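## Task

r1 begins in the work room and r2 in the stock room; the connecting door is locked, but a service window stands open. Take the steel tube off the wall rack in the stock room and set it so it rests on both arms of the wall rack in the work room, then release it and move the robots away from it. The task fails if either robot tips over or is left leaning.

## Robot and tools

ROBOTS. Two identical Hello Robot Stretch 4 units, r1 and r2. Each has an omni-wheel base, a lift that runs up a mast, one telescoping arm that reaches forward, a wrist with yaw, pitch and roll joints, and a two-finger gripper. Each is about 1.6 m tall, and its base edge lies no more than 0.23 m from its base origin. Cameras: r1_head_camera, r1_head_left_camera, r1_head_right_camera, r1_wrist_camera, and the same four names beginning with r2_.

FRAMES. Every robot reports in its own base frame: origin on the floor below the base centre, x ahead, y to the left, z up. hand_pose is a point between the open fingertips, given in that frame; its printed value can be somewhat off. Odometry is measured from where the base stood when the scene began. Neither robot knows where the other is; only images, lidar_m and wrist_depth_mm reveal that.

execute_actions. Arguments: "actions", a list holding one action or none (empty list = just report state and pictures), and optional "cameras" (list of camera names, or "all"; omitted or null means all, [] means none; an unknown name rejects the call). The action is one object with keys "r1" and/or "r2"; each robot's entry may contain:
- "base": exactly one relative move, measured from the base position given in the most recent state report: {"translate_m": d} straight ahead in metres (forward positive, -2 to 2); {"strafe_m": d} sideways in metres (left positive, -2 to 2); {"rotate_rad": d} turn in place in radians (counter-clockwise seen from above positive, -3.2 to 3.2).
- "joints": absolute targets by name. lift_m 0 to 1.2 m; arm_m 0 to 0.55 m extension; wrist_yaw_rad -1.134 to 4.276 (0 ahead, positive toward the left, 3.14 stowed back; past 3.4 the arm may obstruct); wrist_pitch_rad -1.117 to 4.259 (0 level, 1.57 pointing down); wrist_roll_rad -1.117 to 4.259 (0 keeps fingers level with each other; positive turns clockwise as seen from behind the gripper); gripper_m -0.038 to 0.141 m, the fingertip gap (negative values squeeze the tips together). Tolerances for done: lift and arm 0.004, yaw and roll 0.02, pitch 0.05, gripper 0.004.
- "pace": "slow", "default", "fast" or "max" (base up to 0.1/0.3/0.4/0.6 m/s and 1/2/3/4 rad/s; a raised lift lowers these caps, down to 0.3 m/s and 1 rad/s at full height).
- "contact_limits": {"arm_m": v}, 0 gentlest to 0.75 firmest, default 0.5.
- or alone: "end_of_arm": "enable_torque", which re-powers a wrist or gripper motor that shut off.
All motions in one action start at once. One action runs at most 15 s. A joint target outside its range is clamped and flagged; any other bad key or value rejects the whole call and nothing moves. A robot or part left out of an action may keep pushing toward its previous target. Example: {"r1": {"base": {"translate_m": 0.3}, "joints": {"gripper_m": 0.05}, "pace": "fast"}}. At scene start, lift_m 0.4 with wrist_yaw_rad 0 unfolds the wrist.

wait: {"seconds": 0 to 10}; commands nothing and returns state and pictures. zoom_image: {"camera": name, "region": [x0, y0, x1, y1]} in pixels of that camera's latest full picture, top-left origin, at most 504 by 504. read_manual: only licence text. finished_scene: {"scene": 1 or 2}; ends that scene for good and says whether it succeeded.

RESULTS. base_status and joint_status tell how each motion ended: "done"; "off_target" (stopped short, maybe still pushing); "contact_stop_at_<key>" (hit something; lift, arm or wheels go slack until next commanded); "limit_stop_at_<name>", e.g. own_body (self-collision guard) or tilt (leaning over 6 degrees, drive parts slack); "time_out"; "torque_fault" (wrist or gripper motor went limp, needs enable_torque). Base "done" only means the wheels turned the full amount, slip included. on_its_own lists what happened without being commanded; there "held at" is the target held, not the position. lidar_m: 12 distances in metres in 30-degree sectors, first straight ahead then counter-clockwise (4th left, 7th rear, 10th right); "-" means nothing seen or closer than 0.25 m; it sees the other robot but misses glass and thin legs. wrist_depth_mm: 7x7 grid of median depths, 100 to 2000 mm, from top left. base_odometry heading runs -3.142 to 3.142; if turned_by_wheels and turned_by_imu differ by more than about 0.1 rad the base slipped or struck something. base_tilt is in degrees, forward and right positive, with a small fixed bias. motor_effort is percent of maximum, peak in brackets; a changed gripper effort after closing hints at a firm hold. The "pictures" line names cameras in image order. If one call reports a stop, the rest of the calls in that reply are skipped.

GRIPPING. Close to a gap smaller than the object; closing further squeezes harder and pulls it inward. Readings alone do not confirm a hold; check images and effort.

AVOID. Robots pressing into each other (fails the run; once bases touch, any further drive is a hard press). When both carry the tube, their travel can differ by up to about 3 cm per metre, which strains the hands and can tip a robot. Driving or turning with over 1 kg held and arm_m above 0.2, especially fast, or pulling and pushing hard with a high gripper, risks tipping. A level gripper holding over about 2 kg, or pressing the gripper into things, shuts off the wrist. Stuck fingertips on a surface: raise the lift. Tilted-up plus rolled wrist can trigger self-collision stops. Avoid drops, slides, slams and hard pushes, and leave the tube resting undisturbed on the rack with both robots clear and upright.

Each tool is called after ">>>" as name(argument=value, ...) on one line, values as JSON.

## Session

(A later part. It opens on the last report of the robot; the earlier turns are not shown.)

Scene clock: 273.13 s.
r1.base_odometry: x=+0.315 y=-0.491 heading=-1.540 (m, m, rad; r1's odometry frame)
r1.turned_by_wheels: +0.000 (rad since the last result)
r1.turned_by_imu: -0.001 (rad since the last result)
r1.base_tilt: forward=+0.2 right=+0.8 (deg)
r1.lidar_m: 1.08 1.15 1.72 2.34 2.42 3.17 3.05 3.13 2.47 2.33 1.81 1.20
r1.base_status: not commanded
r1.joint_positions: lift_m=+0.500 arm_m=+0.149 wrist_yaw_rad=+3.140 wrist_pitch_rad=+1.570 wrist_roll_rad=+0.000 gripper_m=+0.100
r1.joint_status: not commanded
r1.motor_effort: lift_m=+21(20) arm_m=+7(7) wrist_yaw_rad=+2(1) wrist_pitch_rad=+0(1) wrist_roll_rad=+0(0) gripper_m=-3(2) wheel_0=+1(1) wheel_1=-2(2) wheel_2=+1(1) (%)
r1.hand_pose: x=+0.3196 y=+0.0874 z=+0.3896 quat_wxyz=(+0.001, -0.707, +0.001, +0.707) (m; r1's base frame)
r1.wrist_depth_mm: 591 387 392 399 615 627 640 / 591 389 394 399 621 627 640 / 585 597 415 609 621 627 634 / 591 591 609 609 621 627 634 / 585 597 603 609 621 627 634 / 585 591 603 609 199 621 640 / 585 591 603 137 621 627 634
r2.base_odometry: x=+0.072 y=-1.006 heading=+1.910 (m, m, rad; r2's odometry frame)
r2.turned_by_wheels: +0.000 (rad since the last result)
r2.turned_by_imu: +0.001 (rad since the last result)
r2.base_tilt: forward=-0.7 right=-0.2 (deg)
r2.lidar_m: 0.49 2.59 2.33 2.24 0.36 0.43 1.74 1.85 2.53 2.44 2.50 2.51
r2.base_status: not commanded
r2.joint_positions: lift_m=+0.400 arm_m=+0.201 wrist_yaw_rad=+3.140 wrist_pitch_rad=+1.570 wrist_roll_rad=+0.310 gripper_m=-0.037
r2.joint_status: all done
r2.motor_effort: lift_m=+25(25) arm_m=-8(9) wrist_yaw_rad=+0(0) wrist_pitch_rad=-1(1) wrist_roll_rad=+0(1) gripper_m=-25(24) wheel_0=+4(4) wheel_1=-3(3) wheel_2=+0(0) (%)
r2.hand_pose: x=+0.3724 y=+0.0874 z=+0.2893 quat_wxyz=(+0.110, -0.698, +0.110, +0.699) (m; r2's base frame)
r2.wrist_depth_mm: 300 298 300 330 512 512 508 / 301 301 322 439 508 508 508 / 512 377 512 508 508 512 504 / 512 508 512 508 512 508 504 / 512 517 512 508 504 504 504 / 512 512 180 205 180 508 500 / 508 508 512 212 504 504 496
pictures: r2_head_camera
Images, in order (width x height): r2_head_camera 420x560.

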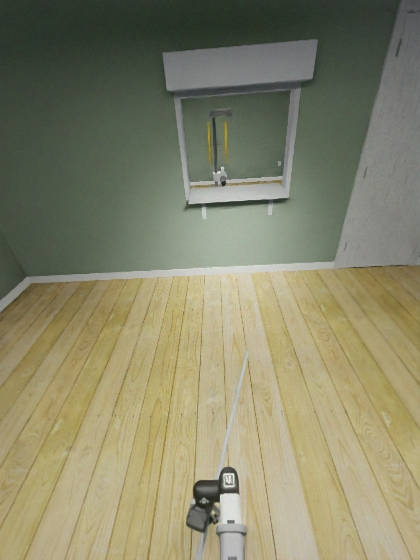

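>>> execute_actions(actions=[{"r2":{"base":{"strafe_m":-0.12},"joints":{"lift_m":1.19},"pace":"slow"}}], cameras=["r1_head_camera","r2_head_left_camera"])

>>> execute_actions(actions=[{"r2":{"base":{"translate_m":1.0},"pace":"slow"}}], cameras=["r1_head_camera","r2_head_left_camera"])

Scene clock: 283.77 s.
r1.base_odometry: x=+0.315 y=-0.491 heading=-1.540 (m, m, rad; r1's odometry frame)
r1.turned_by_wheels: +0.000 (rad since the last result)
r1.turned_by_imu: -0.002 (rad since the last result)
r1.base_tilt: forward=+0.2 right=+0.9 (deg)
r1.lidar_m: 1.10 1.15 1.75 2.32 2.44 3.17 3.04 3.13 2.44 2.34 1.82 1.15
r1.base_status: not commanded
r1.joint_positions: lift_m=+0.500 arm_m=+0.149 wrist_yaw_rad=+3.140 wrist_pitch_rad=+1.570 wrist_roll_rad=+0.000 gripper_m=+0.100
r1.joint_status: not commanded
r1.motor_effort: lift_m=+21(21) arm_m=+7(7) wrist_yaw_rad=+1(1) wrist_pitch_rad=-1(2) wrist_roll_rad=+0(1) gripper_m=-2(4) wheel_0=+1(1) wheel_1=-2(2) wheel_2=+1(1) (%)
r1.hand_pose: x=+0.3196 y=+0.0874 z=+0.3896 quat_wxyz=(+0.001, -0.707, +0.001, +0.707) (m; r1's base frame)
r1.wrist_depth_mm: 585 389 392 397 621 627 634 / 591 392 394 402 621 627 634 / 591 591 418 609 621 621 640 / 591 591 603 609 615 627 634 / 585 597 603 609 621 627 634 / 591 597 597 609 199 627 634 / 591 597 603 137 615 627 634
r2.base_odometry: x=+0.185 y=-0.966 heading=+1.910 (m, m, rad; r2's odometry frame)
r2.turned_by_wheels: +0.000 (rad since the last result)
r2.turned_by_imu: +0.003 (rad since the last result)
r2.base_tilt: forward=-0.8 right=-0.1 (deg)
r2.lidar_m: 0.42 0.25 2.47 2.37 0.26 0.42 1.77 1.85 2.42 2.32 2.41 2.60
r2.base_status: done
r2.joint_positions: lift_m=+1.190 arm_m=+0.201 wrist_yaw_rad=+3.140 wrist_pitch_rad=+1.570 wrist_roll_rad=+0.310 gripper_m=-0.037
r2.joint_status: all done
r2.motor_effort: lift_m=+25(27) arm_m=-8(8) wrist_yaw_rad=+0(0) wrist_pitch_rad=-1(0) wrist_roll_rad=+0(0) gripper_m=-23(24) wheel_0=+4(8) wheel_1=-4(9) wheel_2=-1(4) (%)
r2.hand_pose: x=+0.3723 y=+0.0874 z=+1.0793 quat_wxyz=(+0.110, -0.698, +0.110, +0.699) (m; r2's base frame)
r2.wrist_depth_mm: 1308 1281 1308 1336 1281 1281 1281 / 1281 1336 1098 1078 1281 1336 1281 / 1281 1308 1118 1098 1308 1255 1255 / 1308 1308 1308 1308 1281 1308 1281 / 1308 1308 1255 1281 1281 1281 1281 / 1308 1308 179 204 179 1281 1281 / 1308 1281 1308 213 1281 1308 1255
pictures: r1_head_camera, r2_head_left_camera
Images, in order (width x height): r1_head_camera 420x560, r2_head_left_camera 420x672.

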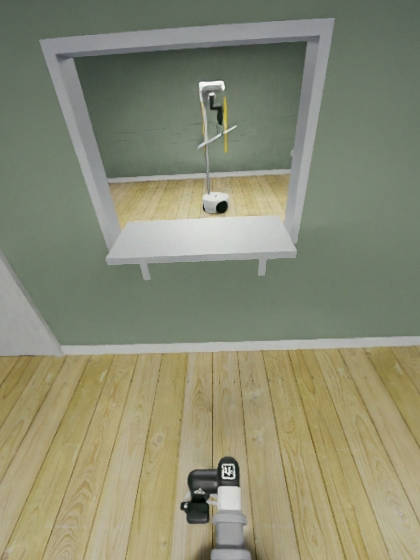

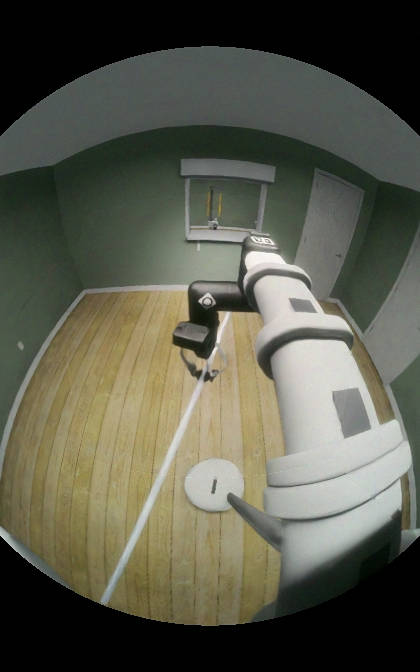

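action 0: r2: "base": translate_m = 1.0 would last too long for one action: at the pace "slow" translate_m can be at most 0.766 in either direction: name a faster pace, or command the rest in another action

>>> execute_actions(actions=[{"r2":{"base":{"translate_m":1.0}}}], cameras=["r1_head_camera","r2_head_left_camera"])

>>> zoom_image(camera="r1_head_camera", region=[120, 60, 300, 260])

Scene clock: 290.50 s.
r1.base_odometry: x=+0.315 y=-0.491 heading=-1.540 (m, m, rad; r1's odometry frame)
r1.turned_by_wheels: +0.000 (rad since the last result)
r1.turned_by_imu: -0.001 (rad since the last result)
r1.base_tilt: forward=+0.2 right=+0.8 (deg)
r1.lidar_m: 1.11 1.13 1.73 2.31 2.42 3.17 3.05 3.12 2.44 2.33 1.81 1.17
r1.base_status: not commanded
r1.joint_positions: lift_m=+0.500 arm_m=+0.149 wrist_yaw_rad=+3.140 wrist_pitch_rad=+1.570 wrist_roll_rad=+0.000 gripper_m=+0.100
r1.joint_status: not commanded
r1.motor_effort: lift_m=+21(21) arm_m=+7(7) wrist_yaw_rad=+1(2) wrist_pitch_rad=+1(1) wrist_roll_rad=+0(1) gripper_m=-2(3) wheel_0=+0(1) wheel_1=-2(2) wheel_2=+1(1) (%)
r1.hand_pose: x=+0.3196 y=+0.0874 z=+0.3896 quat_wxyz=(+0.001, -0.707, +0.001, +0.707) (m; r1's base frame)
r1.wrist_depth_mm: 585 389 394 399 621 627 634 / 591 389 394 399 621 627 634 / 591 597 415 615 621 627 640 / 591 597 603 615 621 627 634 / 591 597 603 609 615 627 634 / 585 591 597 609 200 627 634 / 585 591 609 137 615 627 634
r2.base_odometry: x=-0.148 y=-0.023 heading=+1.911 (m, m, rad; r2's odometry frame)
r2.turned_by_wheels: +0.001 (rad since the last result)
r2.turned_by_imu: +0.003 (rad since the last result)
r2.base_tilt: forward=-0.9 right=-0.2 (deg)
r2.lidar_m: 0.45 0.25 2.14 2.38 0.25 0.39 2.77 2.89 2.43 2.29 2.09 1.41
r2.base_status: done
r2.joint_positions: lift_m=+1.190 arm_m=+0.201 wrist_yaw_rad=+3.140 wrist_pitch_rad=+1.570 wrist_roll_rad=+0.310 gripper_m=-0.037
r2.joint_status: not commanded
r2.motor_effort: lift_m=+25(24) arm_m=-8(8) wrist_yaw_rad=+0(0) wrist_pitch_rad=+0(1) wrist_roll_rad=+1(1) gripper_m=-24(24) wheel_0=+4(10) wheel_1=+2(10) wheel_2=+1(14) (%)
r2.hand_pose: x=+0.3724 y=+0.0874 z=+1.0793 quat_wxyz=(+0.110, -0.698, +0.110, +0.699) (m; r2's base frame)
r2.wrist_depth_mm: 1308 1336 1336 1308 1281 1308 1308 / 1308 1336 1098 1060 1308 1308 1281 / 1336 1308 1098 1078 1281 1336 1281 / 1308 1336 1255 1308 1281 1281 1308 / 1308 1308 1281 1281 1281 1308 1255 / 1336 1281 180 205 179 1281 1308 / 1308 1308 1281 213 1281 1281 1281
pictures: r1_head_camera, r2_head_left_camera
Images, in order (width x height): r1_head_camera 420x560, r2_head_left_camera 420x672.

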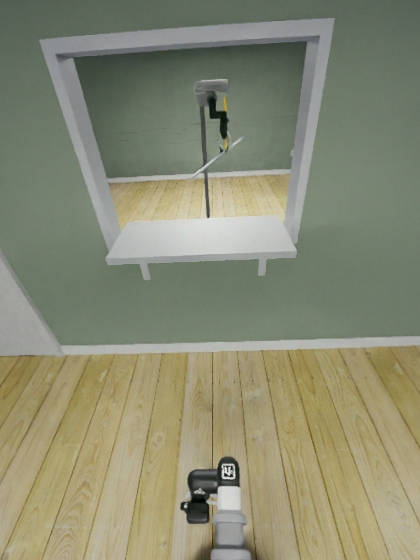

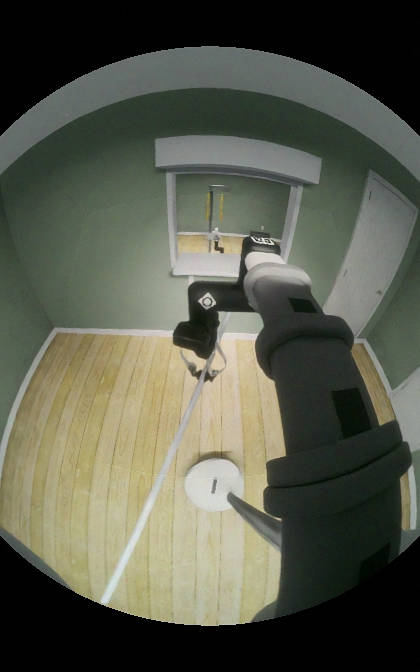

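Region (120, 60, 300, 260) of r1_head_camera's 420x560 image, scaled by 2.520, with more detail than that image has; it fills the left 454 columns of this view, and the rest is white.

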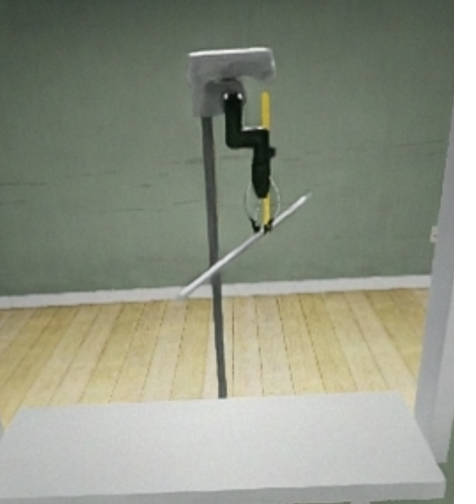

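>>> execute_actions(actions=[{"r2":{"base":{"translate_m":1.1}}}], cameras=["r1_head_camera","r2_head_left_camera","r2_wrist_camera"])

Scene clock: 299.77 s.
r1.base_odometry: x=+0.315 y=-0.491 heading=-1.540 (m, m, rad; r1's odometry frame)
r1.turned_by_wheels: +0.000 (rad since the last result)
r1.turned_by_imu: -0.002 (rad since the last result)
r1.base_tilt: forward=+0.1 right=+0.8 (deg)
r1.lidar_m: 0.68 1.16 1.71 2.32 2.44 3.18 3.05 3.14 2.47 2.34 1.82 1.16
r1.base_status: not commanded
r1.joint_positions: lift_m=+0.500 arm_m=+0.149 wrist_yaw_rad=+3.140 wrist_pitch_rad=+1.570 wrist_roll_rad=+0.000 gripper_m=+0.100
r1.joint_status: not commanded
r1.motor_effort: lift_m=+20(20) arm_m=+7(7) wrist_yaw_rad=+2(2) wrist_pitch_rad=+1(1) wrist_roll_rad=+0(1) gripper_m=-2(4) wheel_0=+0(0) wheel_1=-2(2) wheel_2=+1(1) (%)
r1.hand_pose: x=+0.3196 y=+0.0874 z=+0.3896 quat_wxyz=(+0.001, -0.707, +0.001, +0.707) (m; r1's base frame)
r1.wrist_depth_mm: 585 389 394 399 615 634 634 / 591 389 394 399 621 627 634 / 591 591 415 615 615 627 634 / 591 597 603 615 615 627 634 / 591 591 603 615 615 627 634 / 585 591 603 609 199 621 634 / 591 591 603 137 615 627 634
r2.base_odometry: x=-0.515 y=+1.013 heading=+1.911 (m, m, rad; r2's odometry frame)
r2.turned_by_wheels: +0.000 (rad since the last result)
r2.turned_by_imu: +0.004 (rad since the last result)
r2.base_tilt: forward=-0.8 right=-0.2 (deg)
r2.lidar_m: 0.25 0.25 0.37 1.63 0.25 0.42 4.00 3.30 2.43 1.52 0.38 0.28
r2.base_status: done
r2.joint_positions: lift_m=+1.190 arm_m=+0.201 wrist_yaw_rad=+3.140 wrist_pitch_rad=+1.570 wrist_roll_rad=+0.310 gripper_m=-0.037
r2.joint_status: not commanded
r2.motor_effort: lift_m=+24(24) arm_m=-8(8) wrist_yaw_rad=+0(0) wrist_pitch_rad=-1(1) wrist_roll_rad=+0(0) gripper_m=-24(24) wheel_0=+2(9) wheel_1=+3(7) wheel_2=+0(9) (%)
r2.hand_pose: x=+0.3723 y=+0.0874 z=+1.0793 quat_wxyz=(+0.110, -0.698, +0.110, +0.699) (m; r2's base frame)
r2.wrist_depth_mm: 1308 1308 1308 1281 1281 1255 1281 / 1308 1308 1118 1060 1308 1308 1281 / 1308 1308 1098 1078 384 387 1308 / 1281 1308 384 387 387 384 389 / 389 392 387 387 382 384 379 / 389 387 179 204 180 382 379 / 389 384 387 211 384 379 382
pictures: r1_head_camera, r2_head_left_camera, r2_wrist_camera
camera_calibration (this result's frames):
r2_wrist_camera: T_world_to_cam=[[0.300843, 0.953566, 0.0143234, -0.209928], [0.953312, -0.301109, 0.0230097, -0.298788], [0.0262542, 0.00673238, -0.999633, 1.29251], [0, 0, 0, 1]] pos_world=[0.314059, 0.101511, 1.30192]
Images, in order (width x height): r1_head_camera 420x560, r2_head_left_camera 420x672, r2_wrist_camera 616x392.

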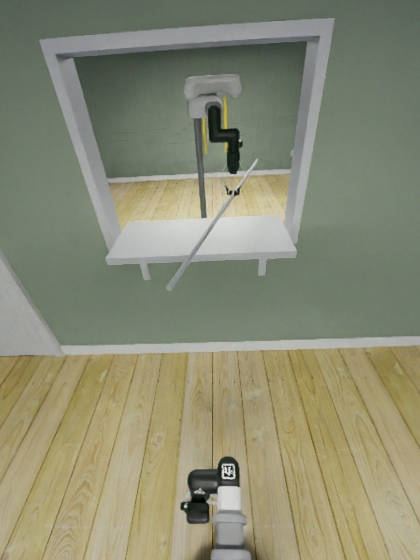

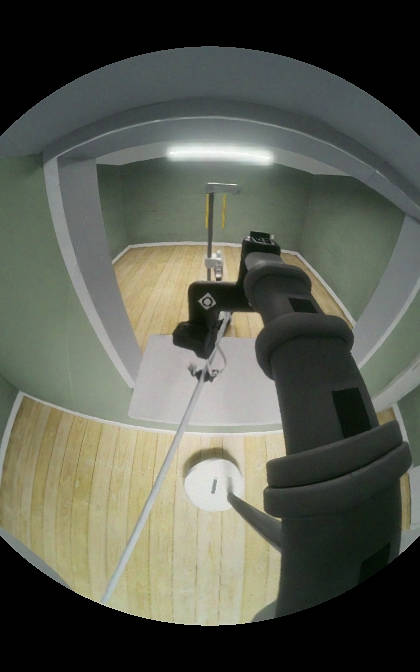

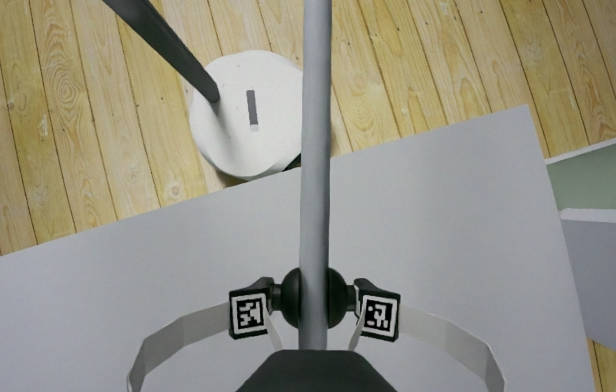

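>>> execute_actions(actions=[{"r2":{"joints":{"arm_m":0.33,"lift_m":1.051},"pace":"slow"}}], cameras=[])

>>> execute_actions(actions=[{"r2":{"joints":{"gripper_m":0.05}}}], cameras=[])

>>> execute_actions(actions=[{"r2":{"joints":{"lift_m":1.19}}}], cameras=["r1_head_camera","r2_wrist_camera"])

Scene clock: 307.00 s.
r1.base_odometry: x=+0.315 y=-0.491 heading=-1.540 (m, m, rad; r1's odometry frame)
r1.turned_by_wheels: +0.000 (rad since the last result)
r1.turned_by_imu: -0.001 (rad since the last result)
r1.base_tilt: forward=+0.0 right=+0.8 (deg)
r1.lidar_m: 0.57 0.55 1.70 2.34 2.43 3.20 3.04 3.12 2.45 2.36 1.84 1.18
r1.base_status: not commanded
r1.joint_positions: lift_m=+0.500 arm_m=+0.149 wrist_yaw_rad=+3.140 wrist_pitch_rad=+1.570 wrist_roll_rad=+0.000 gripper_m=+0.100
r1.joint_status: not commanded
r1.motor_effort: lift_m=+20(20) arm_m=+7(7) wrist_yaw_rad=+1(1) wrist_pitch_rad=+0(1) wrist_roll_rad=+0(0) gripper_m=-2(0) wheel_0=+1(0) wheel_1=-2(2) wheel_2=+1(1) (%)
r1.hand_pose: x=+0.3196 y=+0.0874 z=+0.3896 quat_wxyz=(+0.001, -0.707, +0.001, +0.707) (m; r1's base frame)
r1.wrist_depth_mm: 585 389 394 399 621 627 640 / 591 389 397 402 621 627 634 / 591 597 418 609 621 627 634 / 591 597 603 615 621 627 634 / 585 597 603 609 621 627 634 / 585 591 603 609 199 627 634 / 591 591 603 137 621 627 634
r2.base_odometry: x=-0.515 y=+1.013 heading=+1.911 (m, m, rad; r2's odometry frame)
r2.turned_by_wheels: +0.000 (rad since the last result)
r2.turned_by_imu: +0.002 (rad since the last result)
r2.base_tilt: forward=-0.8 right=-0.1 (deg)
r2.lidar_m: 0.25 0.25 0.25 0.25 0.26 3.43 3.98 3.33 2.42 1.49 0.39 0.28
r2.base_status: not commanded
r2.joint_positions: lift_m=+1.051 arm_m=+0.329 wrist_yaw_rad=+3.140 wrist_pitch_rad=+1.570 wrist_roll_rad=+0.310 gripper_m=-0.037
r2.joint_status: all done
r2.motor_effort: lift_m=+19(24) arm_m=+8(9) wrist_yaw_rad=+0(0) wrist_pitch_rad=+0(1) wrist_roll_rad=+1(1) gripper_m=-24(25) wheel_0=+2(2) wheel_1=+3(3) wheel_2=+0(0) (%)
r2.hand_pose: x=+0.4994 y=+0.0874 z=+0.9407 quat_wxyz=(+0.110, -0.698, +0.110, +0.699) (m; r2's base frame)
r2.wrist_depth_mm: 1182 251 249 249 247 247 - / 250 250 250 249 249 247 246 / 251 250 249 248 248 247 246 / 250 250 249 247 248 247 245 / 250 249 247 248 247 246 246 / 250 248 179 205 180 246 245 / 248 247 248 212 245 244 -
pictures: none
No camera images: the call's "cameras" was empty. Leave "cameras" out to get every camera's image.

Scene clock: 308.57 s.
r1.base_odometry: x=+0.315 y=-0.491 heading=-1.540 (m, m, rad; r1's odometry frame)
r1.turned_by_wheels: +0.000 (rad since the last result)
r1.turned_by_imu: +0.000 (rad since the last result)
r1.base_tilt: forward=+0.1 right=+0.7 (deg)
r1.lidar_m: 0.58 1.14 1.76 2.35 2.42 3.16 3.04 3.11 2.48 2.32 1.85 1.16
r1.base_status: not commanded
r1.joint_positions: lift_m=+0.500 arm_m=+0.149 wrist_yaw_rad=+3.140 wrist_pitch_rad=+1.570 wrist_roll_rad=+0.000 gripper_m=+0.100
r1.joint_status: not commanded
r1.motor_effort: lift_m=+20(20) arm_m=+7(7) wrist_yaw_rad=+1(1) wrist_pitch_rad=+0(1) wrist_roll_rad=-1(0) gripper_m=-3(4) wheel_0=+0(0) wheel_1=-2(2) wheel_2=+1(1) (%)
r1.hand_pose: x=+0.3196 y=+0.0874 z=+0.3896 quat_wxyz=(+0.001, -0.707, +0.001, +0.707) (m; r1's base frame)
r1.wrist_depth_mm: 591 389 394 397 615 627 634 / 585 389 394 399 621 627 634 / 591 597 415 609 621 627 634 / 591 597 603 615 621 627 640 / 591 591 603 609 621 627 634 / 585 591 597 609 199 621 634 / 591 597 597 137 621 627 634
r2.base_odometry: x=-0.515 y=+1.013 heading=+1.911 (m, m, rad; r2's odometry frame)
r2.turned_by_wheels: +0.000 (rad since the last result)
r2.turned_by_imu: +0.000 (rad since the last result)
r2.base_tilt: forward=-0.9 right=-0.3 (deg)
r2.lidar_m: 0.25 0.25 0.25 0.25 0.26 3.41 3.98 3.33 2.40 1.51 0.38 0.26
r2.base_status: not commanded
r2.joint_positions: lift_m=+1.051 arm_m=+0.329 wrist_yaw_rad=+3.140 wrist_pitch_rad=+1.570 wrist_roll_rad=+0.310 gripper_m=+0.050
r2.joint_status: all done
r2.motor_effort: lift_m=+19(19) arm_m=+8(8) wrist_yaw_rad=+0(0) wrist_pitch_rad=+1(0) wrist_roll_rad=+1(0) gripper_m=-3(23) wheel_0=+2(2) wheel_1=+3(3) wheel_2=+0(0) (%)
r2.hand_pose: x=+0.4994 y=+0.0874 z=+0.9407 quat_wxyz=(+0.110, -0.698, +0.110, +0.699) (m; r2's base frame)
r2.wrist_depth_mm: 1160 252 250 252 249 249 - / 252 251 251 250 249 249 248 / 252 251 250 250 248 248 247 / 251 250 250 250 249 247 247 / 251 250 250 249 249 248 248 / 251 251 195 248 195 247 246 / 251 249 249 137 247 247 -
pictures: none
No camera images: the call's "cameras" was empty. Leave "cameras" out to get every camera's image.

Scene clock: 310.20 s.
r1.base_odometry: x=+0.315 y=-0.491 heading=-1.540 (m, m, rad; r1's odometry frame)
r1.turned_by_wheels: +0.000 (rad since the last result)
r1.turned_by_imu: +0.000 (rad since the last result)
r1.base_tilt: forward=+0.1 right=+0.7 (deg)
r1.lidar_m: 0.54 1.16 1.73 2.33 2.46 3.16 3.03 3.14 2.47 2.34 1.81 1.14
r1.base_status: not commanded
r1.joint_positions: lift_m=+0.500 arm_m=+0.149 wrist_yaw_rad=+3.140 wrist_pitch_rad=+1.570 wrist_roll_rad=+0.000 gripper_m=+0.100
r1.joint_status: not commanded
r1.motor_effort: lift_m=+21(20) arm_m=+7(7) wrist_yaw_rad=+1(2) wrist_pitch_rad=+1(1) wrist_roll_rad=+0(1) gripper_m=-1(6) wheel_0=+1(1) wheel_1=-2(2) wheel_2=+1(1) (%)
r1.hand_pose: x=+0.3196 y=+0.0874 z=+0.3896 quat_wxyz=(+0.001, -0.707, +0.001, +0.707) (m; r1's base frame)
r1.wrist_depth_mm: 585 389 394 397 615 627 634 / 591 389 394 399 621 627 634 / 591 597 415 615 627 627 634 / 591 597 603 615 615 627 634 / 591 597 609 609 621 627 634 / 585 597 603 609 199 627 634 / 585 591 597 137 615 627 634
r2.base_odometry: x=-0.515 y=+1.013 heading=+1.911 (m, m, rad; r2's odometry frame)
r2.turned_by_wheels: +0.000 (rad since the last result)
r2.turned_by_imu: +0.000 (rad since the last result)
r2.base_tilt: forward=-0.7 right=-0.1 (deg)
r2.lidar_m: 0.25 0.26 0.25 0.25 0.30 3.41 4.01 3.31 2.42 1.53 0.36 0.27
r2.base_status: not commanded
r2.joint_positions: lift_m=+1.190 arm_m=+0.329 wrist_yaw_rad=+3.140 wrist_pitch_rad=+1.570 wrist_roll_rad=+0.310 gripper_m=+0.050
r2.joint_status: all done
r2.motor_effort: lift_m=+22(22) arm_m=+8(8) wrist_yaw_rad=+0(0) wrist_pitch_rad=+0(1) wrist_roll_rad=+0(1) gripper_m=-2(3) wheel_0=+2(2) wheel_1=+3(3) wheel_2=+0(0) (%)
r2.hand_pose: x=+0.4994 y=+0.0874 z=+1.0795 quat_wxyz=(+0.110, -0.698, +0.110, +0.699) (m; r2's base frame)
r2.wrist_depth_mm: 1308 1336 1078 1098 389 387 1281 / 1281 1336 392 389 387 389 1308 / 392 389 392 387 387 387 368 / 387 389 389 387 384 384 384 / 389 389 389 384 387 384 387 / 389 389 195 389 194 387 384 / 392 387 384 136 387 382 1255
pictures: r1_head_camera, r2_wrist_camera
camera_calibration (this result's frames):
r2_wrist_camera: T_world_to_cam=[[0.300846, 0.953567, 0.0142129, -0.248037], [0.953321, -0.301106, 0.0226576, -0.419538], [0.0258851, 0.00673304, -0.999642, 1.28961], [0, 0, 0, 1]] pos_world=[0.441194, 0.101511, 1.30218]
Images, in order (width x height): r1_head_camera 420x560, r2_wrist_camera 616x392.

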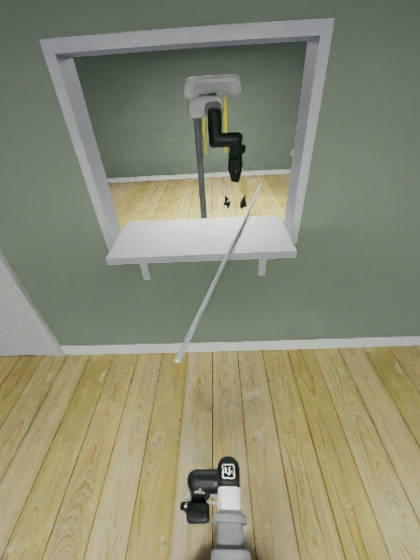

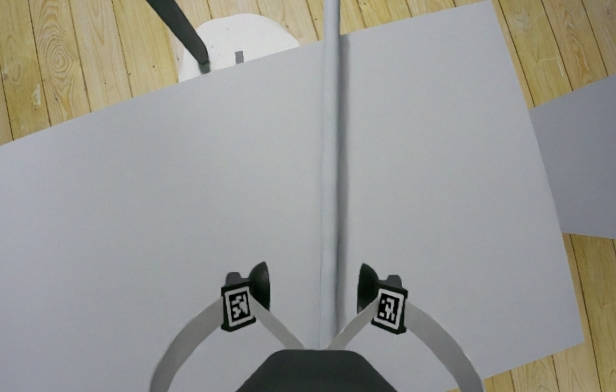

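>>> execute_actions(actions=[{"r2":{"base":{"translate_m":-0.9},"joints":{"arm_m":0.0}},"r1":{"base":{"strafe_m":-0.177},"joints":{"lift_m":1.19,"arm_m":0.19,"wrist_roll_rad":0.29,"gripper_m":0.08}}}], cameras=[])

>>> execute_actions(actions=[{"r2":{"base":{"strafe_m":-0.5},"joints":{"lift_m":0.5}},"r1":{"base":{"translate_m":0.95}}}], cameras=["r1_wrist_camera","r1_head_left_camera","r2_head_camera"])

Scene clock: 323.77 s.
r1.base_odometry: x=+0.139 y=-0.496 heading=-1.540 (m, m, rad; r1's odometry frame)
r1.turned_by_wheels: +0.000 (rad since the last result)
r1.turned_by_imu: -0.003 (rad since the last result)
r1.base_tilt: forward=+0.1 right=+0.6 (deg)
r1.lidar_m: 0.88 0.60 1.77 2.50 2.58 3.18 3.07 3.13 2.26 2.16 1.85 1.33
r1.base_status: done
r1.joint_positions: lift_m=+1.190 arm_m=+0.189 wrist_yaw_rad=+3.140 wrist_pitch_rad=+1.570 wrist_roll_rad=+0.290 gripper_m=+0.080
r1.joint_status: all done
r1.motor_effort: lift_m=+21(22) arm_m=+7(8) wrist_yaw_rad=+2(2) wrist_pitch_rad=-1(0) wrist_roll_rad=+1(6) gripper_m=-1(1) wheel_0=-2(10) wheel_1=+0(6) wheel_2=+0(0) (%)
r1.hand_pose: x=+0.3596 y=+0.0874 z=+1.0795 quat_wxyz=(+0.103, -0.699, +0.103, +0.700) (m; r1's base frame)
r1.wrist_depth_mm: 1255 1255 1255 1281 1308 1308 1336 / 1229 1281 1060 1281 1308 1336 1336 / 1255 1255 1078 1281 1308 1336 1308 / 1255 1255 1281 1281 1336 1336 1336 / 1229 1255 1255 1308 1308 1308 1336 / 1255 1255 210 1255 213 1308 1336 / 1255 1255 1255 135 1308 1308 1336
r2.base_odometry: x=-0.216 y=+0.165 heading=+1.910 (m, m, rad; r2's odometry frame)
r2.turned_by_wheels: -0.001 (rad since the last result)
r2.turned_by_imu: +0.001 (rad since the last result)
r2.base_tilt: forward=-0.9 right=+0.0 (deg)
r2.lidar_m: 0.96 0.75 1.87 2.37 2.46 3.06 2.99 3.10 2.42 2.30 1.82 1.20
r2.base_status: done
r2.joint_positions: lift_m=+1.190 arm_m=+0.002 wrist_yaw_rad=+3.140 wrist_pitch_rad=+1.570 wrist_roll_rad=+0.310 gripper_m=+0.050
r2.joint_status: all done
r2.motor_effort: lift_m=+21(22) arm_m=-8(9) wrist_yaw_rad=+0(1) wrist_pitch_rad=+0(1) wrist_roll_rad=+1(0) gripper_m=-3(3) wheel_0=-2(10) wheel_1=-3(7) wheel_2=-2(6) (%)
r2.hand_pose: x=+0.1729 y=+0.0874 z=+1.0795 quat_wxyz=(+0.110, -0.698, +0.110, +0.699) (m; r2's base frame)
r2.wrist_depth_mm: 312 1308 1308 1255 1308 1308 1255 / 336 452 1308 1255 1281 1308 1281 / 1308 1308 1078 1118 1281 1281 1281 / 1308 1308 1078 1098 1308 1336 1308 / 1281 1308 1281 1281 1281 1281 1308 / 1281 1308 196 1281 195 1281 1308 / 1336 1336 1281 136 1281 1281 1281
pictures: none
No camera images: the call's "cameras" was empty. Leave "cameras" out to get every camera's image.

Scene clock: 328.43 s.
r1.base_odometry: x=+0.168 y=-1.446 heading=-1.540 (m, m, rad; r1's odometry frame)
r1.turned_by_wheels: +0.000 (rad since the last result)
r1.turned_by_imu: -0.005 (rad since the last result)
r1.base_tilt: forward=+0.1 right=+0.7 (deg)
r1.lidar_m: 0.25 0.25 0.25 1.35 0.25 0.35 4.11 3.17 2.27 1.36 0.44 0.25
r1.base_status: done
r1.joint_positions: lift_m=+1.190 arm_m=+0.189 wrist_yaw_rad=+3.140 wrist_pitch_rad=+1.570 wrist_roll_rad=+0.290 gripper_m=+0.080
r1.joint_status: not commanded
r1.motor_effort: lift_m=+21(21) arm_m=+7(7) wrist_yaw_rad=+1(2) wrist_pitch_rad=+1(2) wrist_roll_rad=+1(2) gripper_m=-4(2) wheel_0=+0(3) wheel_1=+1(9) wheel_2=+2(10) (%)
r1.hand_pose: x=+0.3596 y=+0.0874 z=+1.0796 quat_wxyz=(+0.103, -0.699, +0.103, +0.700) (m; r1's base frame)
r1.wrist_depth_mm: 1255 1255 1281 1308 1308 1336 402 / 1229 1281 1060 392 394 397 402 / 1255 382 384 389 392 399 399 / 377 379 384 387 394 397 402 / 798 377 384 389 394 397 402 / 353 379 210 384 214 397 402 / 332 377 382 135 394 397 402
r2.base_odometry: x=+0.256 y=+0.331 heading=+1.910 (m, m, rad; r2's odometry frame)
r2.turned_by_wheels: +0.000 (rad since the last result)
r2.turned_by_imu: +0.002 (rad since the last result)
r2.base_tilt: forward=-0.8 right=-0.1 (deg)
r2.lidar_m: 1.16 1.10 1.04 2.88 3.01 3.09 2.99 2.59 1.86 1.79 1.81 1.35
r2.base_status: done
r2.joint_positions: lift_m=+0.500 arm_m=+0.002 wrist_yaw_rad=+3.140 wrist_pitch_rad=+1.570 wrist_roll_rad=+0.310 gripper_m=+0.050
r2.joint_status: all done
r2.motor_effort: lift_m=+17(19) arm_m=-8(8) wrist_yaw_rad=+0(0) wrist_pitch_rad=+0(1) wrist_roll_rad=+1(1) gripper_m=-2(2) wheel_0=+2(9) wheel_1=+0(11) wheel_2=-1(2) (%)
r2.hand_pose: x=+0.1729 y=+0.0874 z=+0.3899 quat_wxyz=(+0.110, -0.698, +0.110, +0.699) (m; r2's base frame)
r2.wrist_depth_mm: 314 402 402 404 609 615 615 / 336 399 399 399 621 615 603 / 410 402 399 397 609 609 609 / 615 402 399 402 615 609 597 / 615 399 402 413 609 615 603 / 621 615 196 609 194 603 603 / 609 609 615 136 615 603 609
pictures: r1_head_left_camera, r1_wrist_camera, r2_head_camera
camera_calibration (this result's frames):
r1_wrist_camera: T_world_to_cam=[[0.265957, 0.962401, 0.0552399, -0.248549], [0.96391, -0.266214, -0.00278977, -0.264342], [0.0120208, 0.0539882, -0.998469, 1.29544], [0, 0, 0, 1]] pos_world=[0.305334, 0.0988935, 1.30645]
Images, in order (width x height): r1_head_left_camera 420x672, r1_wrist_camera 616x392, r2_head_camera 420x560.

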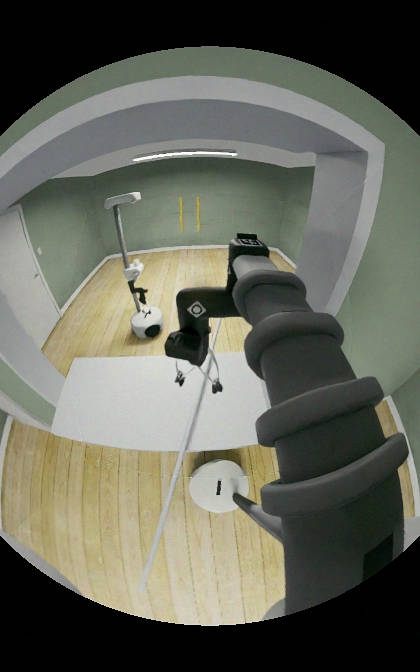

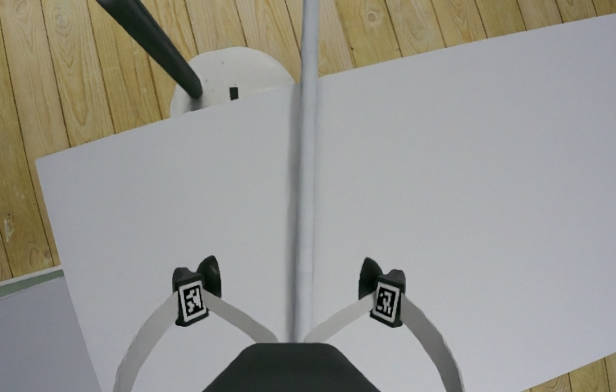

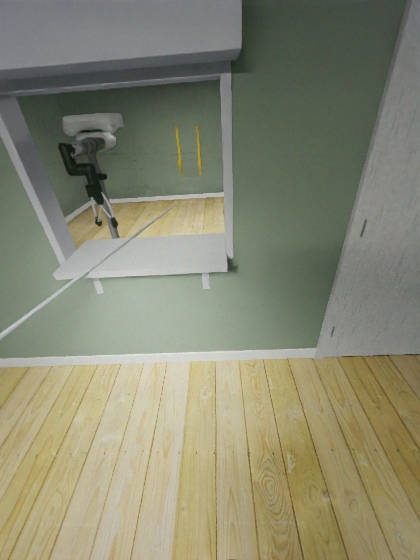

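>>> execute_actions(actions=[{"r1":{"base":{"strafe_m":-0.012},"joints":{"arm_m":0.232,"lift_m":1.06,"gripper_m":0.055},"pace":"slow"}}], cameras=["r1_wrist_camera"])

>>> execute_actions(actions=[{"r1":{"joints":{"lift_m":1.043},"pace":"slow"}}], cameras=[])

Scene clock: 335.20 s.
r1.base_odometry: x=+0.156 y=-1.446 heading=-1.540 (m, m, rad; r1's odometry frame)
r1.turned_by_wheels: +0.000 (rad since the last result)
r1.turned_by_imu: -0.001 (rad since the last result)
r1.base_tilt: forward=+0.1 right=+0.7 (deg)
r1.lidar_m: 0.25 0.25 0.25 0.64 0.25 0.43 4.09 3.16 2.26 1.38 0.47 0.25
r1.base_status: done
r1.joint_positions: lift_m=+1.060 arm_m=+0.231 wrist_yaw_rad=+3.140 wrist_pitch_rad=+1.570 wrist_roll_rad=+0.290 gripper_m=+0.055
r1.joint_status: all done
r1.motor_effort: lift_m=+16(20) arm_m=+7(8) wrist_yaw_rad=+1(2) wrist_pitch_rad=+1(0) wrist_roll_rad=+1(1) gripper_m=-2(5) wheel_0=+1(5) wheel_1=-1(6) wheel_2=+0(3) (%)
r1.hand_pose: x=+0.4015 y=+0.0874 z=+0.9499 quat_wxyz=(+0.103, -0.699, +0.103, +0.700) (m; r1's base frame)
r1.wrist_depth_mm: 1138 254 257 259 263 265 270 / 252 253 256 259 263 266 268 / 251 253 256 258 263 265 267 / 250 253 255 258 262 265 268 / 250 253 256 257 262 265 268 / 250 252 196 257 200 265 268 / 250 251 255 136 262 265 267
r2.base_odometry: x=+0.256 y=+0.331 heading=+1.910 (m, m, rad; r2's odometry frame)
r2.turned_by_wheels: +0.000 (rad since the last result)
r2.turned_by_imu: +0.001 (rad since the last result)
r2.base_tilt: forward=-0.8 right=-0.2 (deg)
r2.lidar_m: 1.17 1.12 1.02 2.88 2.99 3.10 2.98 2.63 1.85 1.79 1.82 1.35
r2.base_status: not commanded
r2.joint_positions: lift_m=+0.500 arm_m=+0.002 wrist_yaw_rad=+3.140 wrist_pitch_rad=+1.570 wrist_roll_rad=+0.310 gripper_m=+0.050
r2.joint_status: not commanded
r2.motor_effort: lift_m=+17(17) arm_m=-8(8) wrist_yaw_rad=+0(0) wrist_pitch_rad=+0(1) wrist_roll_rad=+0(1) gripper_m=-3(3) wheel_0=+2(2) wheel_1=+0(0) wheel_2=-1(2) (%)
r2.hand_pose: x=+0.1729 y=+0.0874 z=+0.3899 quat_wxyz=(+0.110, -0.698, +0.110, +0.699) (m; r2's base frame)
r2.wrist_depth_mm: 310 404 402 399 621 609 603 / 336 402 399 402 603 615 615 / 410 402 399 399 609 615 609 / 627 402 402 399 615 603 609 / 615 402 399 407 615 603 609 / 621 615 195 603 195 597 609 / 609 615 615 137 597 603 597
pictures: r1_wrist_camera
camera_calibration (this result's frames):
r1_wrist_camera: T_world_to_cam=[[0.26598, 0.962395, 0.0552399, -0.252547], [0.963904, -0.266237, -0.00278976, -0.305118], [0.012022, 0.0539879, -0.998469, 1.16548], [0, 0, 0, 1]] pos_world=[0.347265, 0.0988948, 1.17679]
Images, in order (width x height): r1_wrist_camera 616x392.

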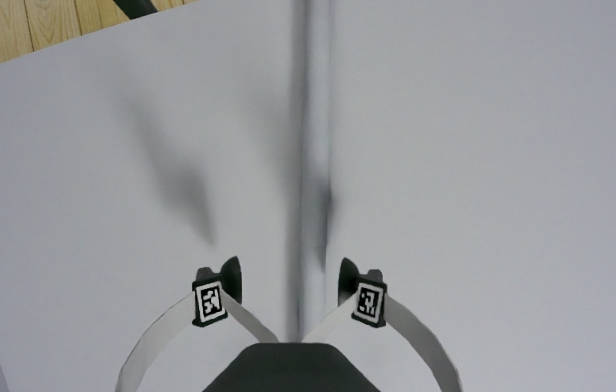

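Scene clock: 336.07 s.
r1.base_odometry: x=+0.156 y=-1.446 heading=-1.540 (m, m, rad; r1's odometry frame)
r1.turned_by_wheels: +0.000 (rad since the last result)
r1.turned_by_imu: +0.000 (rad since the last result)
r1.base_tilt: forward=+0.2 right=+0.8 (deg)
r1.lidar_m: 0.25 0.25 0.27 0.70 0.25 0.43 4.11 3.14 2.27 1.39 0.47 0.25
r1.base_status: not commanded
r1.joint_positions: lift_m=+1.043 arm_m=+0.231 wrist_yaw_rad=+3.140 wrist_pitch_rad=+1.569 wrist_roll_rad=+0.290 gripper_m=+0.055
r1.joint_status: all done
r1.motor_effort: lift_m=+14(16) arm_m=+7(7) wrist_yaw_rad=+2(2) wrist_pitch_rad=+3(4) wrist_roll_rad=+1(1) gripper_m=-1(2) wheel_0=+1(1) wheel_1=-2(2) wheel_2=+0(0) (%)
r1.hand_pose: x=+0.4012 y=+0.0874 z=+0.9332 quat_wxyz=(+0.103, -0.699, +0.103, +0.700) (m; r1's base frame)
r1.wrist_depth_mm: 236 238 241 242 247 250 253 / 236 237 240 243 247 251 253 / 235 238 240 242 247 250 252 / 235 236 240 242 247 250 252 / 235 237 240 242 246 249 252 / 235 237 208 242 198 249 252 / 234 236 239 135 245 249 252
r2.base_odometry: x=+0.256 y=+0.331 heading=+1.910 (m, m, rad; r2's odometry frame)
r2.turned_by_wheels: +0.000 (rad since the last result)
r2.turned_by_imu: +0.000 (rad since the last result)
r2.base_tilt: forward=-1.0 right=-0.1 (deg)
r2.lidar_m: 1.16 1.10 1.03 2.86 3.02 3.09 2.99 2.60 1.86 1.80 1.80 1.35
r2.base_status: not commanded
r2.joint_positions: lift_m=+0.500 arm_m=+0.002 wrist_yaw_rad=+3.140 wrist_pitch_rad=+1.570 wrist_roll_rad=+0.310 gripper_m=+0.050
r2.joint_status: not commanded
r2.motor_effort: lift_m=+17(17) arm_m=-8(8) wrist_yaw_rad=+0(0) wrist_pitch_rad=+1(2) wrist_roll_rad=+1(1) gripper_m=-2(3) wheel_0=+2(3) wheel_1=+0(0) wheel_2=-2(2) (%)
r2.hand_pose: x=+0.1729 y=+0.0874 z=+0.3899 quat_wxyz=(+0.110, -0.698, +0.110, +0.699) (m; r2's base frame)
r2.wrist_depth_mm: 310 402 399 402 615 609 609 / 336 404 404 402 615 609 615 / 407 399 402 399 609 609 615 / 621 404 399 402 603 609 615 / 615 402 397 410 609 609 603 / 609 615 196 615 194 609 609 / 621 609 609 137 609 603 609
pictures: none
No camera images: the call's "cameras" was empty. Leave "cameras" out to get every camera's image.

>>> execute_actions(actions=[{"r1":{"joints":{"gripper_m":-0.038}}}], cameras=["r2_head_camera"])

>>> execute_actions(actions=[{"r1":{"joints":{"lift_m":1.075},"pace":"slow"}}], cameras=[])

>>> execute_actions(actions=[{"r1":{"joints":{"wrist_roll_rad":0.36},"pace":"slow"}}], cameras=[])

>>> execute_actions(actions=[{"r1":{"joints":{"wrist_roll_rad":0.29},"pace":"slow"}}], cameras=[])

>>> execute_actions(actions=[{"r1":{"joints":{"wrist_roll_rad":0.36},"pace":"slow"}}], cameras=["r2_head_camera","r1_wrist_camera"])

>>> zoom_image(camera="r2_head_camera", region=[0, 170, 240, 350])

Scene clock: 342.63 s.
r1.base_odometry: x=+0.156 y=-1.446 heading=-1.540 (m, m, rad; r1's odometry frame)
r1.turned_by_wheels: +0.000 (rad since the last result)
r1.turned_by_imu: -0.001 (rad since the last result)
r1.base_tilt: forward=+0.1 right=+0.8 (deg)
r1.lidar_m: 0.25 0.25 0.25 0.67 0.25 0.34 4.08 3.18 2.25 1.40 0.46 0.25
r1.base_status: not commanded
r1.joint_positions: lift_m=+1.043 arm_m=+0.231 wrist_yaw_rad=+3.140 wrist_pitch_rad=+1.570 wrist_roll_rad=+0.290 gripper_m=-0.037
r1.joint_status: all done
r1.motor_effort: lift_m=+19(19) arm_m=+7(7) wrist_yaw_rad=+1(2) wrist_pitch_rad=+0(5) wrist_roll_rad=+1(1) gripper_m=-31(30) wheel_0=+1(1) wheel_1=-1(1) wheel_2=+0(0) (%)
r1.hand_pose: x=+0.4017 y=+0.0874 z=+0.9327 quat_wxyz=(+0.103, -0.699, +0.103, +0.700) (m; r1's base frame)
r1.wrist_depth_mm: 234 236 238 240 244 247 250 / 233 236 238 240 244 248 249 / 233 236 238 241 244 246 250 / 232 236 238 241 243 247 249 / 232 236 237 239 243 246 248 / 233 234 177 201 179 246 248 / 232 234 236 213 243 245 248
r2.base_odometry: x=+0.256 y=+0.331 heading=+1.910 (m, m, rad; r2's odometry frame)
r2.turned_by_wheels: +0.000 (rad since the last result)
r2.turned_by_imu: +0.001 (rad since the last result)
r2.base_tilt: forward=-0.8 right=+0.0 (deg)
r2.lidar_m: 1.14 1.13 1.05 2.87 2.99 3.09 2.99 2.61 1.88 1.81 1.83 1.34
r2.base_status: not commanded
r2.joint_positions: lift_m=+0.500 arm_m=+0.002 wrist_yaw_rad=+3.140 wrist_pitch_rad=+1.570 wrist_roll_rad=+0.310 gripper_m=+0.050
r2.joint_status: not commanded
r2.motor_effort: lift_m=+17(17) arm_m=-8(8) wrist_yaw_rad=+0(0) wrist_pitch_rad=+0(0) wrist_roll_rad=+1(1) gripper_m=-3(3) wheel_0=+3(2) wheel_1=+0(0) wheel_2=-1(2) (%)
r2.hand_pose: x=+0.1729 y=+0.0874 z=+0.3899 quat_wxyz=(+0.110, -0.698, +0.110, +0.699) (m; r2's base frame)
r2.wrist_depth_mm: 310 402 402 402 603 615 603 / 338 404 402 399 609 615 609 / 407 402 399 399 609 609 609 / 615 399 399 397 609 609 603 / 621 399 397 410 609 609 603 / 621 615 196 609 195 609 609 / 621 615 609 137 603 597 603
pictures: r2_head_camera
Images, in order (width x height): r2_head_camera 420x560.

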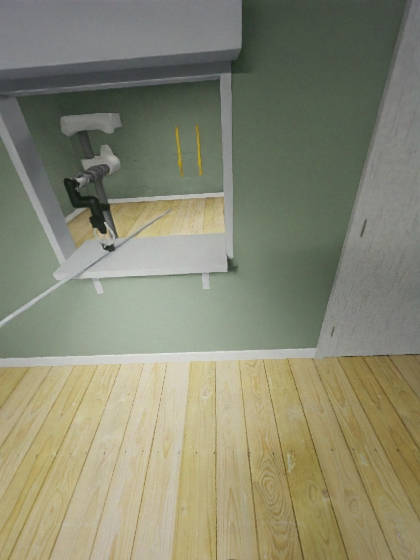

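Scene clock: 343.73 s.
r1.base_odometry: x=+0.156 y=-1.446 heading=-1.540 (m, m, rad; r1's odometry frame)
r1.turned_by_wheels: +0.000 (rad since the last result)
r1.turned_by_imu: +0.000 (rad since the last result)
r1.base_tilt: forward=+0.0 right=+0.7 (deg)
r1.lidar_m: 0.25 0.25 0.26 0.66 0.25 0.39 4.11 3.16 2.30 1.39 0.46 0.25
r1.base_status: not commanded
r1.joint_positions: lift_m=+1.075 arm_m=+0.231 wrist_yaw_rad=+3.140 wrist_pitch_rad=+1.571 wrist_roll_rad=+0.290 gripper_m=-0.037
r1.joint_status: all done
r1.motor_effort: lift_m=+24(26) arm_m=+7(7) wrist_yaw_rad=+1(0) wrist_pitch_rad=-1(2) wrist_roll_rad=+1(1) gripper_m=-28(29) wheel_0=+0(0) wheel_1=-2(2) wheel_2=+0(0) (%)
r1.hand_pose: x=+0.4017 y=+0.0874 z=+0.9643 quat_wxyz=(+0.103, -0.700, +0.103, +0.700) (m; r1's base frame)
r1.wrist_depth_mm: 1138 268 270 271 276 279 282 / 264 267 270 272 276 278 281 / 263 266 270 272 276 279 282 / 263 266 268 272 276 278 281 / 263 266 268 271 274 278 281 / 263 265 177 201 178 277 282 / 263 264 268 212 276 278 281
r2.base_odometry: x=+0.256 y=+0.331 heading=+1.910 (m, m, rad; r2's odometry frame)
r2.turned_by_wheels: +0.000 (rad since the last result)
r2.turned_by_imu: +0.000 (rad since the last result)
r2.base_tilt: forward=-0.9 right=+0.1 (deg)
r2.lidar_m: 1.15 1.12 1.08 2.89 3.00 3.09 2.99 2.61 1.89 1.78 1.83 1.35
r2.base_status: not commanded
r2.joint_positions: lift_m=+0.500 arm_m=+0.002 wrist_yaw_rad=+3.140 wrist_pitch_rad=+1.570 wrist_roll_rad=+0.310 gripper_m=+0.050
r2.joint_status: not commanded
r2.motor_effort: lift_m=+16(17) arm_m=-8(8) wrist_yaw_rad=+0(0) wrist_pitch_rad=+1(0) wrist_roll_rad=+1(1) gripper_m=-4(3) wheel_0=+3(3) wheel_1=+0(0) wheel_2=-1(1) (%)
r2.hand_pose: x=+0.1729 y=+0.0874 z=+0.3899 quat_wxyz=(+0.110, -0.698, +0.110, +0.699) (m; r2's base frame)
r2.wrist_depth_mm: 307 402 404 399 615 609 615 / 336 402 402 394 609 615 609 / 407 402 402 399 609 615 609 / 615 402 399 402 609 609 609 / 615 399 399 407 615 615 609 / 621 621 196 609 194 609 609 / 615 609 621 136 603 603 603
pictures: none
No camera images: the call's "cameras" was empty. Leave "cameras" out to get every camera's image.

Scene clock: 344.30 s.
r1.base_odometry: x=+0.156 y=-1.446 heading=-1.540 (m, m, rad; r1's odometry frame)
r1.turned_by_wheels: +0.000 (rad since the last result)
r1.turned_by_imu: +0.000 (rad since the last result)
r1.base_tilt: forward=+0.1 right=+0.7 (deg)
r1.lidar_m: 0.25 0.25 0.25 0.25 0.25 3.55 4.09 3.15 2.24 1.38 0.48 0.25
r1.base_status: not commanded
r1.joint_positions: lift_m=+1.075 arm_m=+0.231 wrist_yaw_rad=+3.140 wrist_pitch_rad=+1.570 wrist_roll_rad=+0.360 gripper_m=-0.037
r1.joint_status: all done
r1.motor_effort: lift_m=+24(24) arm_m=+7(7) wrist_yaw_rad=+2(2) wrist_pitch_rad=-1(0) wrist_roll_rad=-1(6) gripper_m=-30(31) wheel_0=+1(0) wheel_1=-1(2) wheel_2=+0(0) (%)
r1.hand_pose: x=+0.4016 y=+0.0874 z=+0.9644 quat_wxyz=(+0.127, -0.695, +0.127, +0.696) (m; r1's base frame)
r1.wrist_depth_mm: 1118 615 271 272 276 279 282 / 265 267 270 271 276 279 282 / 264 266 270 272 276 278 282 / 264 266 270 271 276 278 282 / 263 266 270 271 276 278 282 / 263 265 177 199 179 278 281 / 263 265 267 211 274 279 281
r2.base_odometry: x=+0.256 y=+0.331 heading=+1.910 (m, m, rad; r2's odometry frame)
r2.turned_by_wheels: +0.000 (rad since the last result)
r2.turned_by_imu: +0.000 (rad since the last result)
r2.base_tilt: forward=-0.8 right=+0.0 (deg)
r2.lidar_m: 1.14 1.18 1.13 2.87 3.01 3.08 2.99 2.63 1.89 1.80 1.83 1.34
r2.base_status: not commanded
r2.joint_positions: lift_m=+0.500 arm_m=+0.002 wrist_yaw_rad=+3.140 wrist_pitch_rad=+1.570 wrist_roll_rad=+0.310 gripper_m=+0.050
r2.joint_status: not commanded
r2.motor_effort: lift_m=+16(16) arm_m=-8(8) wrist_yaw_rad=+0(0) wrist_pitch_rad=+0(0) wrist_roll_rad=+1(0) gripper_m=-3(4) wheel_0=+2(2) wheel_1=+0(0) wheel_2=-1(2) (%)
r2.hand_pose: x=+0.1729 y=+0.0874 z=+0.3899 quat_wxyz=(+0.110, -0.698, +0.110, +0.699) (m; r2's base frame)
r2.wrist_depth_mm: 310 399 402 402 615 609 615 / 336 404 399 402 609 621 609 / 404 399 402 397 615 615 615 / 615 399 399 399 615 621 609 / 615 399 399 404 609 609 603 / 621 615 195 609 195 609 603 / 609 609 609 137 609 609 603
pictures: none
No camera images: the call's "cameras" was empty. Leave "cameras" out to get every camera's image.

Scene clock: 344.87 s.
r1.base_odometry: x=+0.156 y=-1.446 heading=-1.540 (m, m, rad; r1's odometry frame)
r1.turned_by_wheels: +0.000 (rad since the last result)
r1.turned_by_imu: +0.000 (rad since the last result)
r1.base_tilt: forward=+0.1 right=+0.7 (deg)
r1.lidar_m: 0.25 0.25 0.25 0.68 0.27 0.31 4.10 3.20 2.27 1.39 0.45 0.25
r1.base_status: not commanded
r1.joint_positions: lift_m=+1.075 arm_m=+0.231 wrist_yaw_rad=+3.141 wrist_pitch_rad=+1.570 wrist_roll_rad=+0.289 gripper_m=-0.037
r1.joint_status: all done
r1.motor_effort: lift_m=+23(23) arm_m=+7(7) wrist_yaw_rad=-3(5) wrist_pitch_rad=+1(0) wrist_roll_rad=+3(7) gripper_m=-29(31) wheel_0=+0(0) wheel_1=-1(1) wheel_2=+0(0) (%)
r1.hand_pose: x=+0.4014 y=+0.0874 z=+0.9644 quat_wxyz=(+0.102, -0.699, +0.102, +0.700) (m; r1's base frame)
r1.wrist_depth_mm: 1138 268 270 274 276 279 282 / 264 267 271 273 276 279 283 / 264 267 271 273 277 279 282 / 264 266 270 272 276 279 282 / 263 266 268 271 276 278 281 / 263 265 178 201 177 278 282 / 263 264 267 211 276 279 282
r2.base_odometry: x=+0.256 y=+0.331 heading=+1.910 (m, m, rad; r2's odometry frame)
r2.turned_by_wheels: +0.000 (rad since the last result)
r2.turned_by_imu: +0.000 (rad since the last result)
r2.base_tilt: forward=-0.7 right=+0.0 (deg)
r2.lidar_m: 1.15 1.08 1.01 2.87 3.02 3.10 3.00 2.60 1.91 1.80 1.79 1.36
r2.base_status: not commanded
r2.joint_positions: lift_m=+0.500 arm_m=+0.002 wrist_yaw_rad=+3.140 wrist_pitch_rad=+1.570 wrist_roll_rad=+0.310 gripper_m=+0.050
r2.joint_status: not commanded
r2.motor_effort: lift_m=+17(17) arm_m=-8(8) wrist_yaw_rad=+0(0) wrist_pitch_rad=+0(0) wrist_roll_rad=+1(1) gripper_m=-3(3) wheel_0=+3(2) wheel_1=+0(0) wheel_2=-1(1) (%)
r2.hand_pose: x=+0.1729 y=+0.0874 z=+0.3899 quat_wxyz=(+0.110, -0.698, +0.110, +0.699) (m; r2's base frame)
r2.wrist_depth_mm: 310 402 399 399 621 609 615 / 332 399 402 397 615 603 603 / 407 402 399 397 621 609 597 / 615 394 399 399 609 603 597 / 615 399 399 407 603 615 609 / 621 609 196 615 195 609 609 / 615 603 609 137 615 609 609
pictures: none
No camera images: the call's "cameras" was empty. Leave "cameras" out to get every camera's image.

Scene clock: 345.43 s.
r1.base_odometry: x=+0.156 y=-1.446 heading=-1.540 (m, m, rad; r1's odometry frame)
r1.turned_by_wheels: +0.000 (rad since the last result)
r1.turned_by_imu: +0.000 (rad since the last result)
r1.base_tilt: forward=+0.2 right=+0.8 (deg)
r1.lidar_m: 0.25 0.25 0.25 0.25 0.27 3.58 4.08 3.16 2.28 1.36 0.47 0.25
r1.base_status: not commanded
r1.joint_positions: lift_m=+1.075 arm_m=+0.231 wrist_yaw_rad=+3.139 wrist_pitch_rad=+1.570 wrist_roll_rad=+0.361 gripper_m=-0.037
r1.joint_status: all done
r1.motor_effort: lift_m=+23(23) arm_m=+7(7) wrist_yaw_rad=+3(3) wrist_pitch_rad=+1(2) wrist_roll_rad=-2(8) gripper_m=-29(30) wheel_0=+0(0) wheel_1=-1(1) wheel_2=+0(0) (%)
r1.hand_pose: x=+0.4016 y=+0.0874 z=+0.9644 quat_wxyz=(+0.128, -0.695, +0.128, +0.696) (m; r1's base frame)
r1.wrist_depth_mm: 1118 615 270 271 276 279 282 / 265 267 270 272 276 279 281 / 263 266 268 272 274 279 282 / 263 266 270 271 274 278 281 / 263 266 270 272 276 278 281 / 263 265 177 200 179 278 281 / 263 264 268 211 274 278 281
r2.base_odometry: x=+0.256 y=+0.331 heading=+1.910 (m, m, rad; r2's odometry frame)
r2.turned_by_wheels: +0.000 (rad since the last result)
r2.turned_by_imu: +0.000 (rad since the last result)
r2.base_tilt: forward=-0.7 right=+0.0 (deg)
r2.lidar_m: 1.13 1.19 1.11 2.88 2.98 3.09 2.99 2.60 1.89 1.79 1.83 1.35
r2.base_status: not commanded
r2.joint_positions: lift_m=+0.500 arm_m=+0.002 wrist_yaw_rad=+3.140 wrist_pitch_rad=+1.570 wrist_roll_rad=+0.310 gripper_m=+0.050
r2.joint_status: not commanded
r2.motor_effort: lift_m=+16(17) arm_m=-8(8) wrist_yaw_rad=+0(0) wrist_pitch_rad=+0(1) wrist_roll_rad=+1(1) gripper_m=-3(3) wheel_0=+2(2) wheel_1=+0(0) wheel_2=-1(2) (%)
r2.hand_pose: x=+0.1729 y=+0.0874 z=+0.3899 quat_wxyz=(+0.110, -0.698, +0.110, +0.699) (m; r2's base frame)
r2.wrist_depth_mm: 312 404 402 399 615 609 615 / 338 402 399 399 615 615 603 / 407 402 399 397 615 615 609 / 609 402 402 399 621 609 603 / 609 404 397 404 609 609 609 / 615 615 196 609 196 609 609 / 609 621 609 137 609 609 609
pictures: r1_wrist_camera, r2_head_camera
camera_calibration (this result's frames):
r1_wrist_camera: T_world_to_cam=[[0.333961, 0.940973, 0.0551338, -0.278677], [0.942457, -0.334315, -0.00294791, -0.290395], [0.0156582, 0.0529457, -0.998475, 1.17852], [0, 0, 0, 1]] pos_world=[0.348299, 0.102747, 1.19123]
Images, in order (width x height): r1_wrist_camera 616x392, r2_head_camera 420x560.

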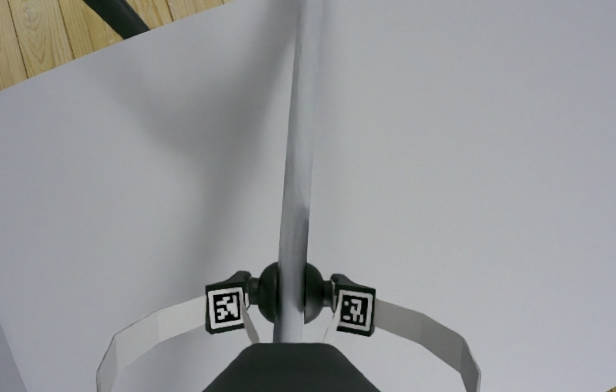

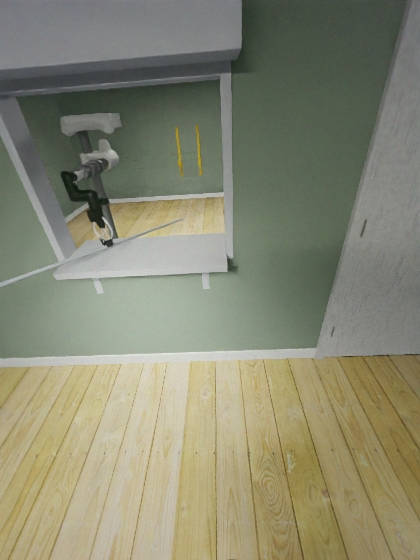

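Region (0, 170, 240, 350) of r2_head_camera's 420x560 image, scaled by 2.100, with more detail than that image has; it fills the top 378 rows of this view, and the rest is white.

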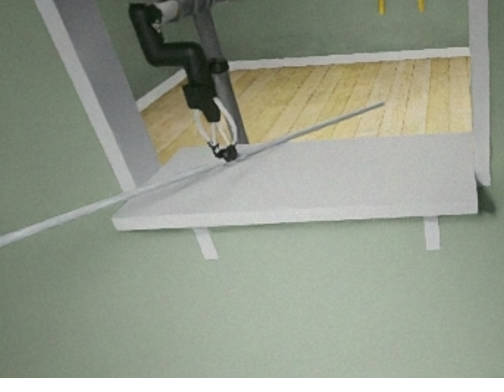

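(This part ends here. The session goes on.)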